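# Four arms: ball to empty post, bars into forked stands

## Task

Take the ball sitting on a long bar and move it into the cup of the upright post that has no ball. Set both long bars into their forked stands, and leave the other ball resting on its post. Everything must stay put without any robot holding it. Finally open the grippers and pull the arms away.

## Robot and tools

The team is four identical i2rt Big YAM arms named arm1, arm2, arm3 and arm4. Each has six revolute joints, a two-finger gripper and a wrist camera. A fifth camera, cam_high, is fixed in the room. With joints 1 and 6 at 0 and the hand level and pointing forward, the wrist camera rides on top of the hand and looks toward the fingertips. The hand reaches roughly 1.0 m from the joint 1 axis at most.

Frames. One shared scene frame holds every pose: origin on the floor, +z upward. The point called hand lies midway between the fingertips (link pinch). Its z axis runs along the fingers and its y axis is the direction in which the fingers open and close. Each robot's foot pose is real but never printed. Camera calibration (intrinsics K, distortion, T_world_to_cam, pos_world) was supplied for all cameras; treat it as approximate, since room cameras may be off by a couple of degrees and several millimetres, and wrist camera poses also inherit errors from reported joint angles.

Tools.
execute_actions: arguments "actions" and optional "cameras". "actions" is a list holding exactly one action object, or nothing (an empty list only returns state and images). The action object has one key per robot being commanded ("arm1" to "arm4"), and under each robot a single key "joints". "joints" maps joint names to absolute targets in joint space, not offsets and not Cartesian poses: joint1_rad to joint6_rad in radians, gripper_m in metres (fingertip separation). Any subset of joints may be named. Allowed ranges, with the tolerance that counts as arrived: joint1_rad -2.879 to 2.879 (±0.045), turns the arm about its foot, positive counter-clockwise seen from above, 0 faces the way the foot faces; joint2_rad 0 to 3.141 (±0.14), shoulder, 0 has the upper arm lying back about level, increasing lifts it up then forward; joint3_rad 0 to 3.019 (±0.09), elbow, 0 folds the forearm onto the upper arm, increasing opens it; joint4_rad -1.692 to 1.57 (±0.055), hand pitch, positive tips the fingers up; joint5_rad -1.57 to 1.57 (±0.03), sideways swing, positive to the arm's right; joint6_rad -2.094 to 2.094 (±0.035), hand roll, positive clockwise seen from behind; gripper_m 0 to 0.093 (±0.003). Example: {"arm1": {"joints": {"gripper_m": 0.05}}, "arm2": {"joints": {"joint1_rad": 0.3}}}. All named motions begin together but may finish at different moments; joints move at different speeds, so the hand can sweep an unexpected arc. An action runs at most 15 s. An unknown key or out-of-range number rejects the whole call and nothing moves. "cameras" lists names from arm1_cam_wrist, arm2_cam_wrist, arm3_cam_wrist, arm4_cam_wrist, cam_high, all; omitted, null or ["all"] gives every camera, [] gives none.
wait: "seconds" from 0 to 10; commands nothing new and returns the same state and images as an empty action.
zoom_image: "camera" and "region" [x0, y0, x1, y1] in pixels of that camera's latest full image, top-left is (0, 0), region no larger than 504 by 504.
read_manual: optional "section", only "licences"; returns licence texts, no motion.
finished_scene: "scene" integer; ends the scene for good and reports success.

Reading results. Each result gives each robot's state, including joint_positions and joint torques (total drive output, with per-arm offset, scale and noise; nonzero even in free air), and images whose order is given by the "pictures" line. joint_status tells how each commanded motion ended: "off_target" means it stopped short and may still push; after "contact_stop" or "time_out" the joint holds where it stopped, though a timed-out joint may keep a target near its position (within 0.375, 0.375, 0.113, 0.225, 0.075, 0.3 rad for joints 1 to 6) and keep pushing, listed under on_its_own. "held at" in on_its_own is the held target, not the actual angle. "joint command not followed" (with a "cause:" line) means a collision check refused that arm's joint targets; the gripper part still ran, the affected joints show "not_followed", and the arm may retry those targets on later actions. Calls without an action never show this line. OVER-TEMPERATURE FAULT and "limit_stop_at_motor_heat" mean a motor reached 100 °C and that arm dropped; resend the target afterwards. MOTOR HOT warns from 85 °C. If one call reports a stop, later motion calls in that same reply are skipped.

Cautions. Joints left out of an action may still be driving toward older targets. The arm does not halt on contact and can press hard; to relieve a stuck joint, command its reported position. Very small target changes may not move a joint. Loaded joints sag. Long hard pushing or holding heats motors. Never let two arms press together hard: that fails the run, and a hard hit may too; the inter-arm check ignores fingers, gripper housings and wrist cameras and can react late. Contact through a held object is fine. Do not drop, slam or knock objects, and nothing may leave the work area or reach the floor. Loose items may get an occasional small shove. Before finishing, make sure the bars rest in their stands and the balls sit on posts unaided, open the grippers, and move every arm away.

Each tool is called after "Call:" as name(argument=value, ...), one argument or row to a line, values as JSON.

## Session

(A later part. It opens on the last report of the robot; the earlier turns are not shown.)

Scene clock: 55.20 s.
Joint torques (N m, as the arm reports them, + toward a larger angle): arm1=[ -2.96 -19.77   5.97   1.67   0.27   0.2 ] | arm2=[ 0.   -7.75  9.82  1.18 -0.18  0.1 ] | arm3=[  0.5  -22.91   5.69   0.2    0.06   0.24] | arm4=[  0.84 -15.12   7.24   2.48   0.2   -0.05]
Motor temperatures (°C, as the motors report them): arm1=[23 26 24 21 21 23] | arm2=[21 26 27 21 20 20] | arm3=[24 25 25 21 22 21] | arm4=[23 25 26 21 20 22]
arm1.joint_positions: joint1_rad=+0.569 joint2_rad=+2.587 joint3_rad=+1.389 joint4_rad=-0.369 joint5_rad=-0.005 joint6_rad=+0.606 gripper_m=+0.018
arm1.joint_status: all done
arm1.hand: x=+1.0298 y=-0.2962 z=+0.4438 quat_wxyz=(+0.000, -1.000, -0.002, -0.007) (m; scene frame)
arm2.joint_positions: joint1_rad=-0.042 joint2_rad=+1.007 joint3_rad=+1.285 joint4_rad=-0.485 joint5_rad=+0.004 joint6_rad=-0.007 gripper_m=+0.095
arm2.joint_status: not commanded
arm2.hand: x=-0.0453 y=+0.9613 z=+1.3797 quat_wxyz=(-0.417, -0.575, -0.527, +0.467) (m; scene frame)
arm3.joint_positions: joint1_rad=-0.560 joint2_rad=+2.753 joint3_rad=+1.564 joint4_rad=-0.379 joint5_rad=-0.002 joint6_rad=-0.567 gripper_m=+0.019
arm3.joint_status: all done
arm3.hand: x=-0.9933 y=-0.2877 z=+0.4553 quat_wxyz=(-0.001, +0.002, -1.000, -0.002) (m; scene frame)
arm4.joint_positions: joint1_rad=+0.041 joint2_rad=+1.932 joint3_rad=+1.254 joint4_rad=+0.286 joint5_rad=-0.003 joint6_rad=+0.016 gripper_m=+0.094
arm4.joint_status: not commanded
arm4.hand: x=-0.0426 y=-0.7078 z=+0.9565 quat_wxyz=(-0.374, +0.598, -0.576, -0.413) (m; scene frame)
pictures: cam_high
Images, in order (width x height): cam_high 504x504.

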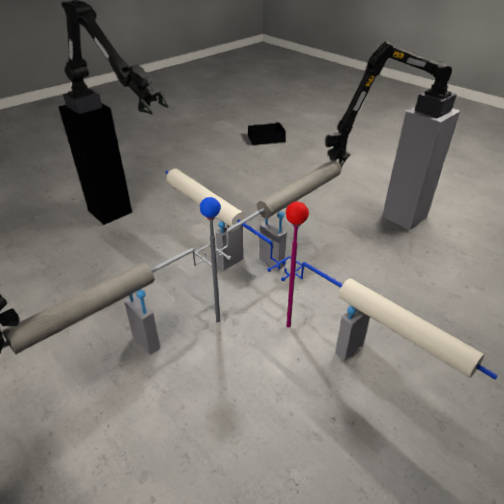

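Call:
execute_actions(
  actions=[
    {"arm1":{"joints":{"gripper_m":0.06,"joint1_rad":0.562,"joint3_rad":1.405,"joint4_rad":-0.369}},"arm3":{"joints":{"gripper_m":0.06,"joint3_rad":1.575}}},
  ],
  cameras=["cam_high","arm1_cam_wrist","arm3_cam_wrist"],
)

Scene clock: 56.00 s.
Joint torques (N m, as the arm reports them, + toward a larger angle): arm1=[ -1.96 -18.79   4.29   0.37   0.24   0.14] | arm2=[-0.04 -7.7   9.87  1.18 -0.18  0.1 ] | arm3=[  1.02 -22.69   4.53   0.19   0.07   0.17] | arm4=[  0.88 -15.12   7.24   2.49   0.2   -0.05]
Motor temperatures (°C, as the motors report them): arm1=[23 26 24 21 21 23] | arm2=[21 26 27 21 20 20] | arm3=[24 25 25 21 22 21] | arm4=[23 25 26 21 20 22]
arm1.joint_positions: joint1_rad=+0.569 joint2_rad=+2.577 joint3_rad=+1.389 joint4_rad=-0.369 joint5_rad=-0.004 joint6_rad=+0.611 gripper_m=+0.060
arm1.joint_status: all done
arm1.hand: x=+1.0257 y=-0.2987 z=+0.4488 quat_wxyz=(-0.002, -1.000, +0.000, -0.003) (m; scene frame)
arm2.joint_positions: joint1_rad=-0.042 joint2_rad=+1.007 joint3_rad=+1.285 joint4_rad=-0.485 joint5_rad=+0.004 joint6_rad=-0.007 gripper_m=+0.095
arm2.joint_status: not commanded
arm2.hand: x=-0.0453 y=+0.9613 z=+1.3797 quat_wxyz=(-0.417, -0.575, -0.527, +0.467) (m; scene frame)
arm3.joint_positions: joint1_rad=-0.560 joint2_rad=+2.753 joint3_rad=+1.564 joint4_rad=-0.379 joint5_rad=-0.002 joint6_rad=-0.555 gripper_m=+0.060
arm3.joint_status: all done
arm3.hand: x=-0.9933 y=-0.2877 z=+0.4553 quat_wxyz=(-0.001, -0.004, -1.000, -0.002) (m; scene frame)
arm4.joint_positions: joint1_rad=+0.041 joint2_rad=+1.932 joint3_rad=+1.254 joint4_rad=+0.286 joint5_rad=-0.003 joint6_rad=+0.016 gripper_m=+0.094
arm4.joint_status: not commanded
arm4.hand: x=-0.0426 y=-0.7078 z=+0.9565 quat_wxyz=(-0.374, +0.598, -0.576, -0.413) (m; scene frame)
pictures: arm1_cam_wrist, arm3_cam_wrist, cam_high
camera_calibration (this result's frames):
arm1_cam_wrist: T_world_to_cam=[[-0.00788884, 0.999954, -0.00550771, 0.308597], [0.81829, 0.00962122, 0.574725, -1.08694], [0.574752, 0.000027015, -0.818328, -0.0976669], [0, 0, 0, 1]] pos_world=[0.948003, -0.298123, 0.54647]
arm3_cam_wrist: T_world_to_cam=[[-0.00849291, -0.999962, -0.0019694, -0.295767], [-0.817718, 0.00581146, 0.575589, -1.06606], [-0.575556, 0.00649884, -0.817736, -0.0723032], [0, 0, 0, 1]] pos_world=[-0.915861, -0.289091, 0.553904]
Images, in order (width x height): arm1_cam_wrist 616x616, arm3_cam_wrist 616x616, cam_high 504x504.

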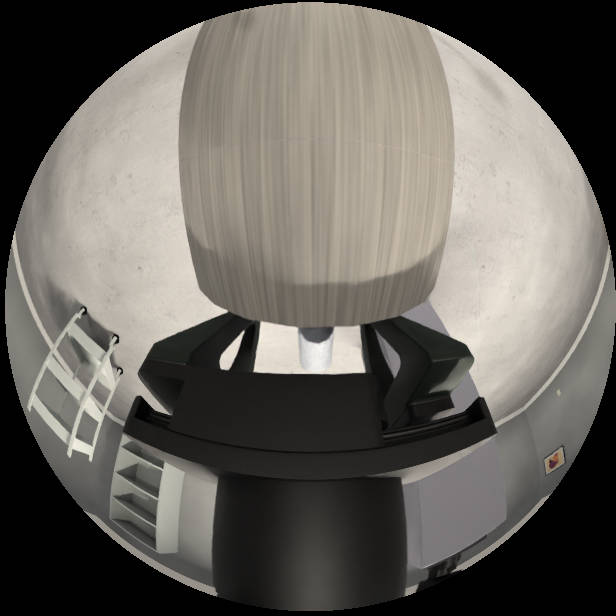

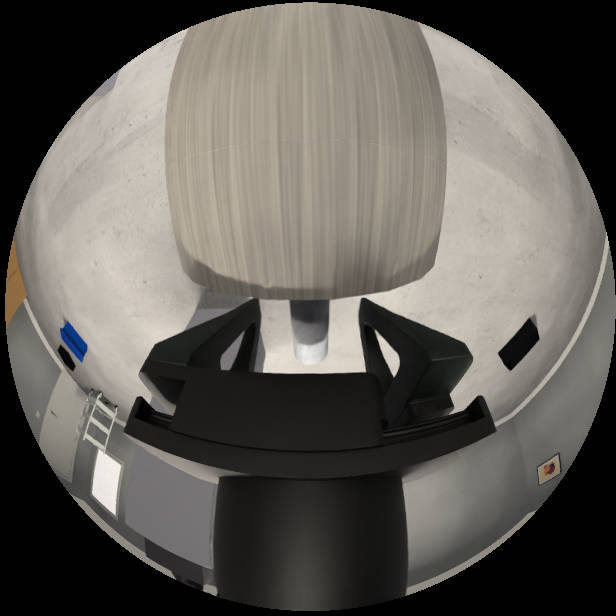

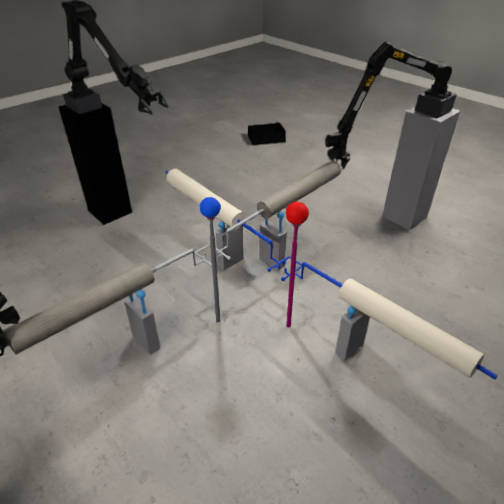

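Call:
execute_actions(
  actions=[
    {"arm1":{"joints":{"joint2_rad":1.73,"joint3_rad":0.565,"joint4_rad":-0.43}},"arm3":{"joints":{"joint2_rad":1.90,"joint3_rad":0.71,"joint4_rad":-0.42}},"arm4":{"joints":{"joint2_rad":1.25,"joint4_rad":-0.3}}},
  ],
)

Scene clock: 58.67 s.
Joint torques (N m, as the arm reports them, + toward a larger angle): arm1=[-1.99 -9.63  3.41 -0.12  0.23  0.15] | arm2=[ 0.04 -7.7   9.84  1.18 -0.18  0.1 ] | arm3=[  0.45 -16.09   3.69   0.15   0.08   0.13] | arm4=[ 0.81 -7.23  9.06  1.77  0.2  -0.06]
Motor temperatures (°C, as the motors report them): arm1=[23 26 23 21 21 23] | arm2=[21 25 28 21 20 20] | arm3=[24 25 24 21 22 21] | arm4=[23 25 26 21 20 22]
arm1.joint_positions: joint1_rad=+0.569 joint2_rad=+1.745 joint3_rad=+0.561 joint4_rad=-0.419 joint5_rad=-0.004 joint6_rad=+0.612 gripper_m=+0.060
arm1.joint_status: all done
arm1.hand: x=+1.2139 y=-0.1661 z=+0.6692 quat_wxyz=(+0.011, -1.000, +0.000, -0.021) (m; scene frame)
arm2.joint_positions: joint1_rad=-0.042 joint2_rad=+1.007 joint3_rad=+1.285 joint4_rad=-0.485 joint5_rad=+0.004 joint6_rad=-0.007 gripper_m=+0.095
arm2.joint_status: not commanded
arm2.hand: x=-0.0453 y=+0.9613 z=+1.3797 quat_wxyz=(-0.417, -0.575, -0.527, +0.467) (m; scene frame)
arm3.joint_positions: joint1_rad=-0.560 joint2_rad=+1.922 joint3_rad=+0.704 joint4_rad=-0.416 joint5_rad=-0.002 joint6_rad=-0.554 gripper_m=+0.060
arm3.joint_status: all done
arm3.hand: x=-1.1691 y=-0.1772 z=+0.7041 quat_wxyz=(+0.027, -0.005, -0.999, -0.019) (m; scene frame)
arm4.joint_positions: joint1_rad=+0.041 joint2_rad=+1.246 joint3_rad=+1.254 joint4_rad=-0.293 joint5_rad=-0.003 joint6_rad=+0.016 gripper_m=+0.094
arm4.joint_status: all done
arm4.hand: x=-0.0287 y=-0.8688 z=+1.2737 quat_wxyz=(-0.404, +0.575, -0.555, -0.445) (m; scene frame)
pictures: arm1_cam_wrist, arm2_cam_wrist, arm3_cam_wrist, arm4_cam_wrist, cam_high
camera_calibration (this result's frames):
arm1_cam_wrist: T_world_to_cam=[[-0.00753745, 0.999762, 0.0204933, 0.160825], [0.796177, -0.00639941, 0.605029, -1.36494], [0.605016, 0.0208767, -0.795939, -0.073719], [0, 0, 0, 1]] pos_world=[1.13255, -0.167983, 0.763856]
arm2_cam_wrist: T_world_to_cam=[[-0.995893, 0.0904239, -0.00446971, -0.125768], [0.0711997, 0.75176, -0.655582, 0.187289], [-0.0559201, -0.653208, -0.755111, 1.7857], [0, 0, 0, 1]] pos_world=[-0.0387303, 1.03701, 1.47062]
arm3_cam_wrist: T_world_to_cam=[[-0.0105984, -0.999272, -0.0366511, -0.164116], [-0.784337, -0.0144276, 0.620167, -1.34969], [-0.620245, 0.0353196, -0.783613, -0.0419352], [0, 0, 0, 1]] pos_world=[-1.08636, -0.181988, 0.798159]
arm4_cam_wrist: T_world_to_cam=[[0.998593, 0.0446854, -0.0285505, 0.106103], [0.0177162, -0.788612, -0.614636, 0.106785], [-0.0499805, 0.613266, -0.788294, 1.66256], [0, 0, 0, 1]] pos_world=[-0.0247499, -0.94012, 1.37925]
Images, in order (width x height): arm1_cam_wrist 616x616, arm2_cam_wrist 616x616, arm3_cam_wrist 616x616, arm4_cam_wrist 616x616, cam_high 504x504.

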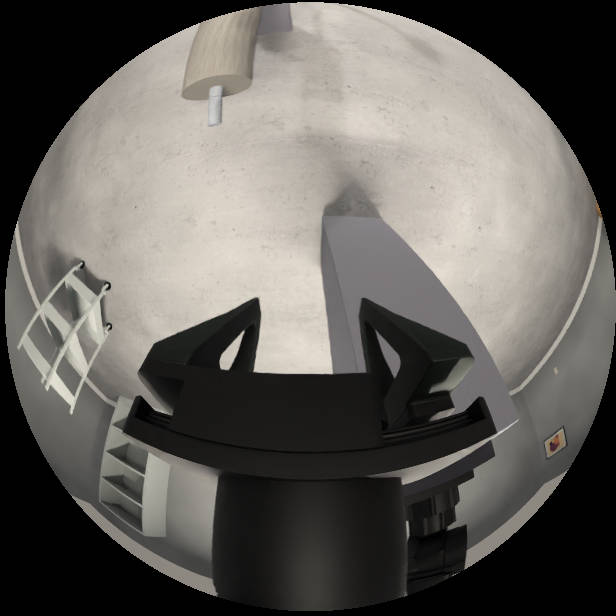

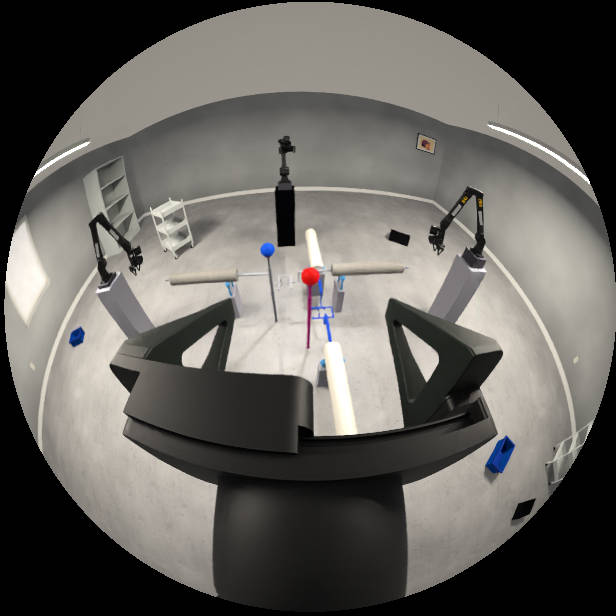

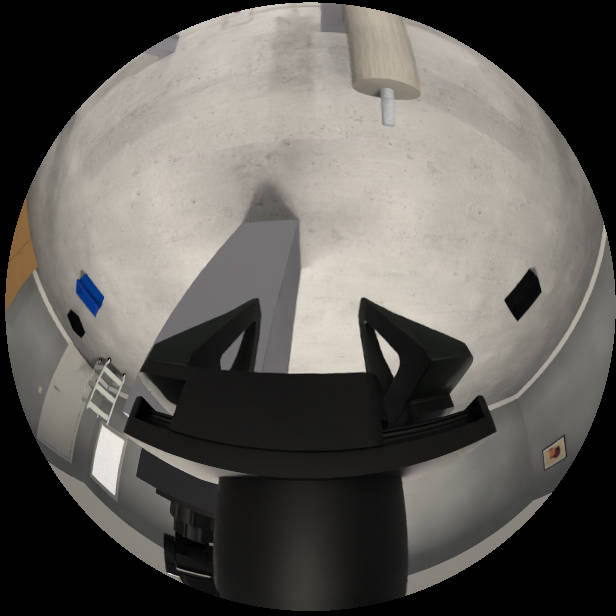

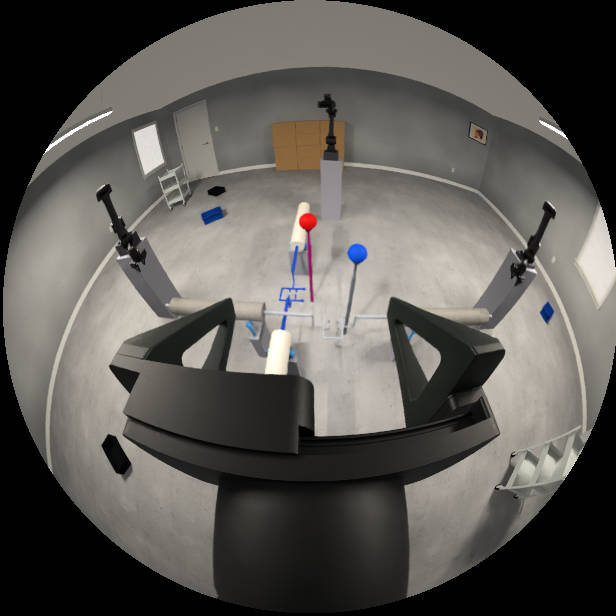

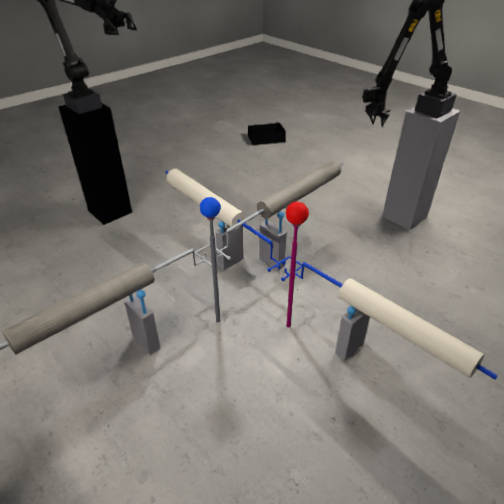

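Call:
zoom_image(
  camera="cam_high",
  region=[100, 170, 380, 350],
)

Call:
zoom_image(
  camera="cam_high",
  region=[240, 180, 320, 250],
)

Call:
zoom_image(
  camera="cam_high",
  region=[105, 250, 175, 320],
)

Region (100, 170, 380, 350) of cam_high's 504x504 image, scaled by 1.800, with more detail than that image has; it fills the top 324 rows of this view, and the rest is white.

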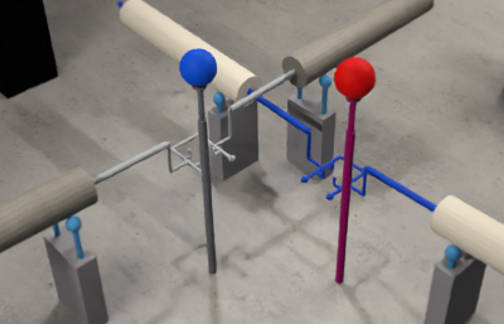

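Region (240, 180, 320, 250) of cam_high's 504x504 image, scaled by 6.300, with more detail than that image has; it fills the top 441 rows of this view, and the rest is white.

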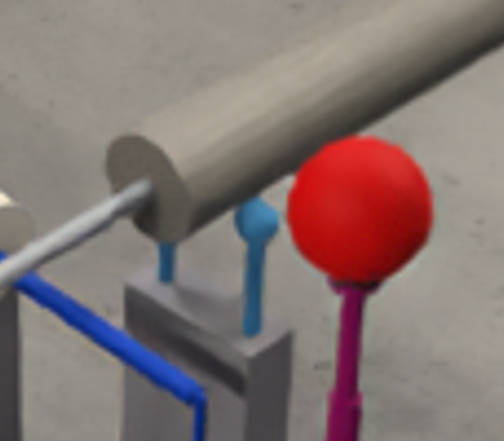

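Region (105, 250, 175, 320) of cam_high's 504x504 image, scaled by 7.200, with more detail than that image has.

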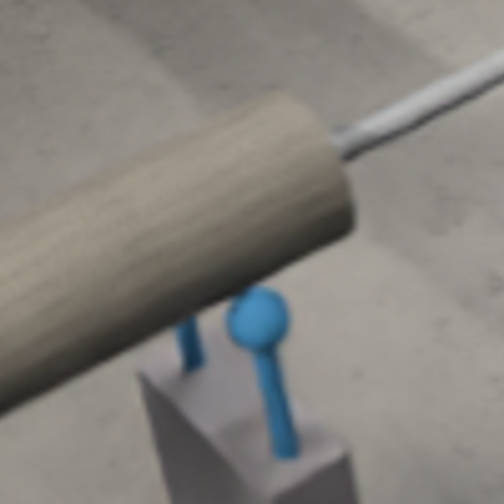

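Both bars rest in their forks, both balls are on their posts, and all four arms are clear.

Call:
finished_scene(
  scene=2,
)

The scene is finished: the task was done.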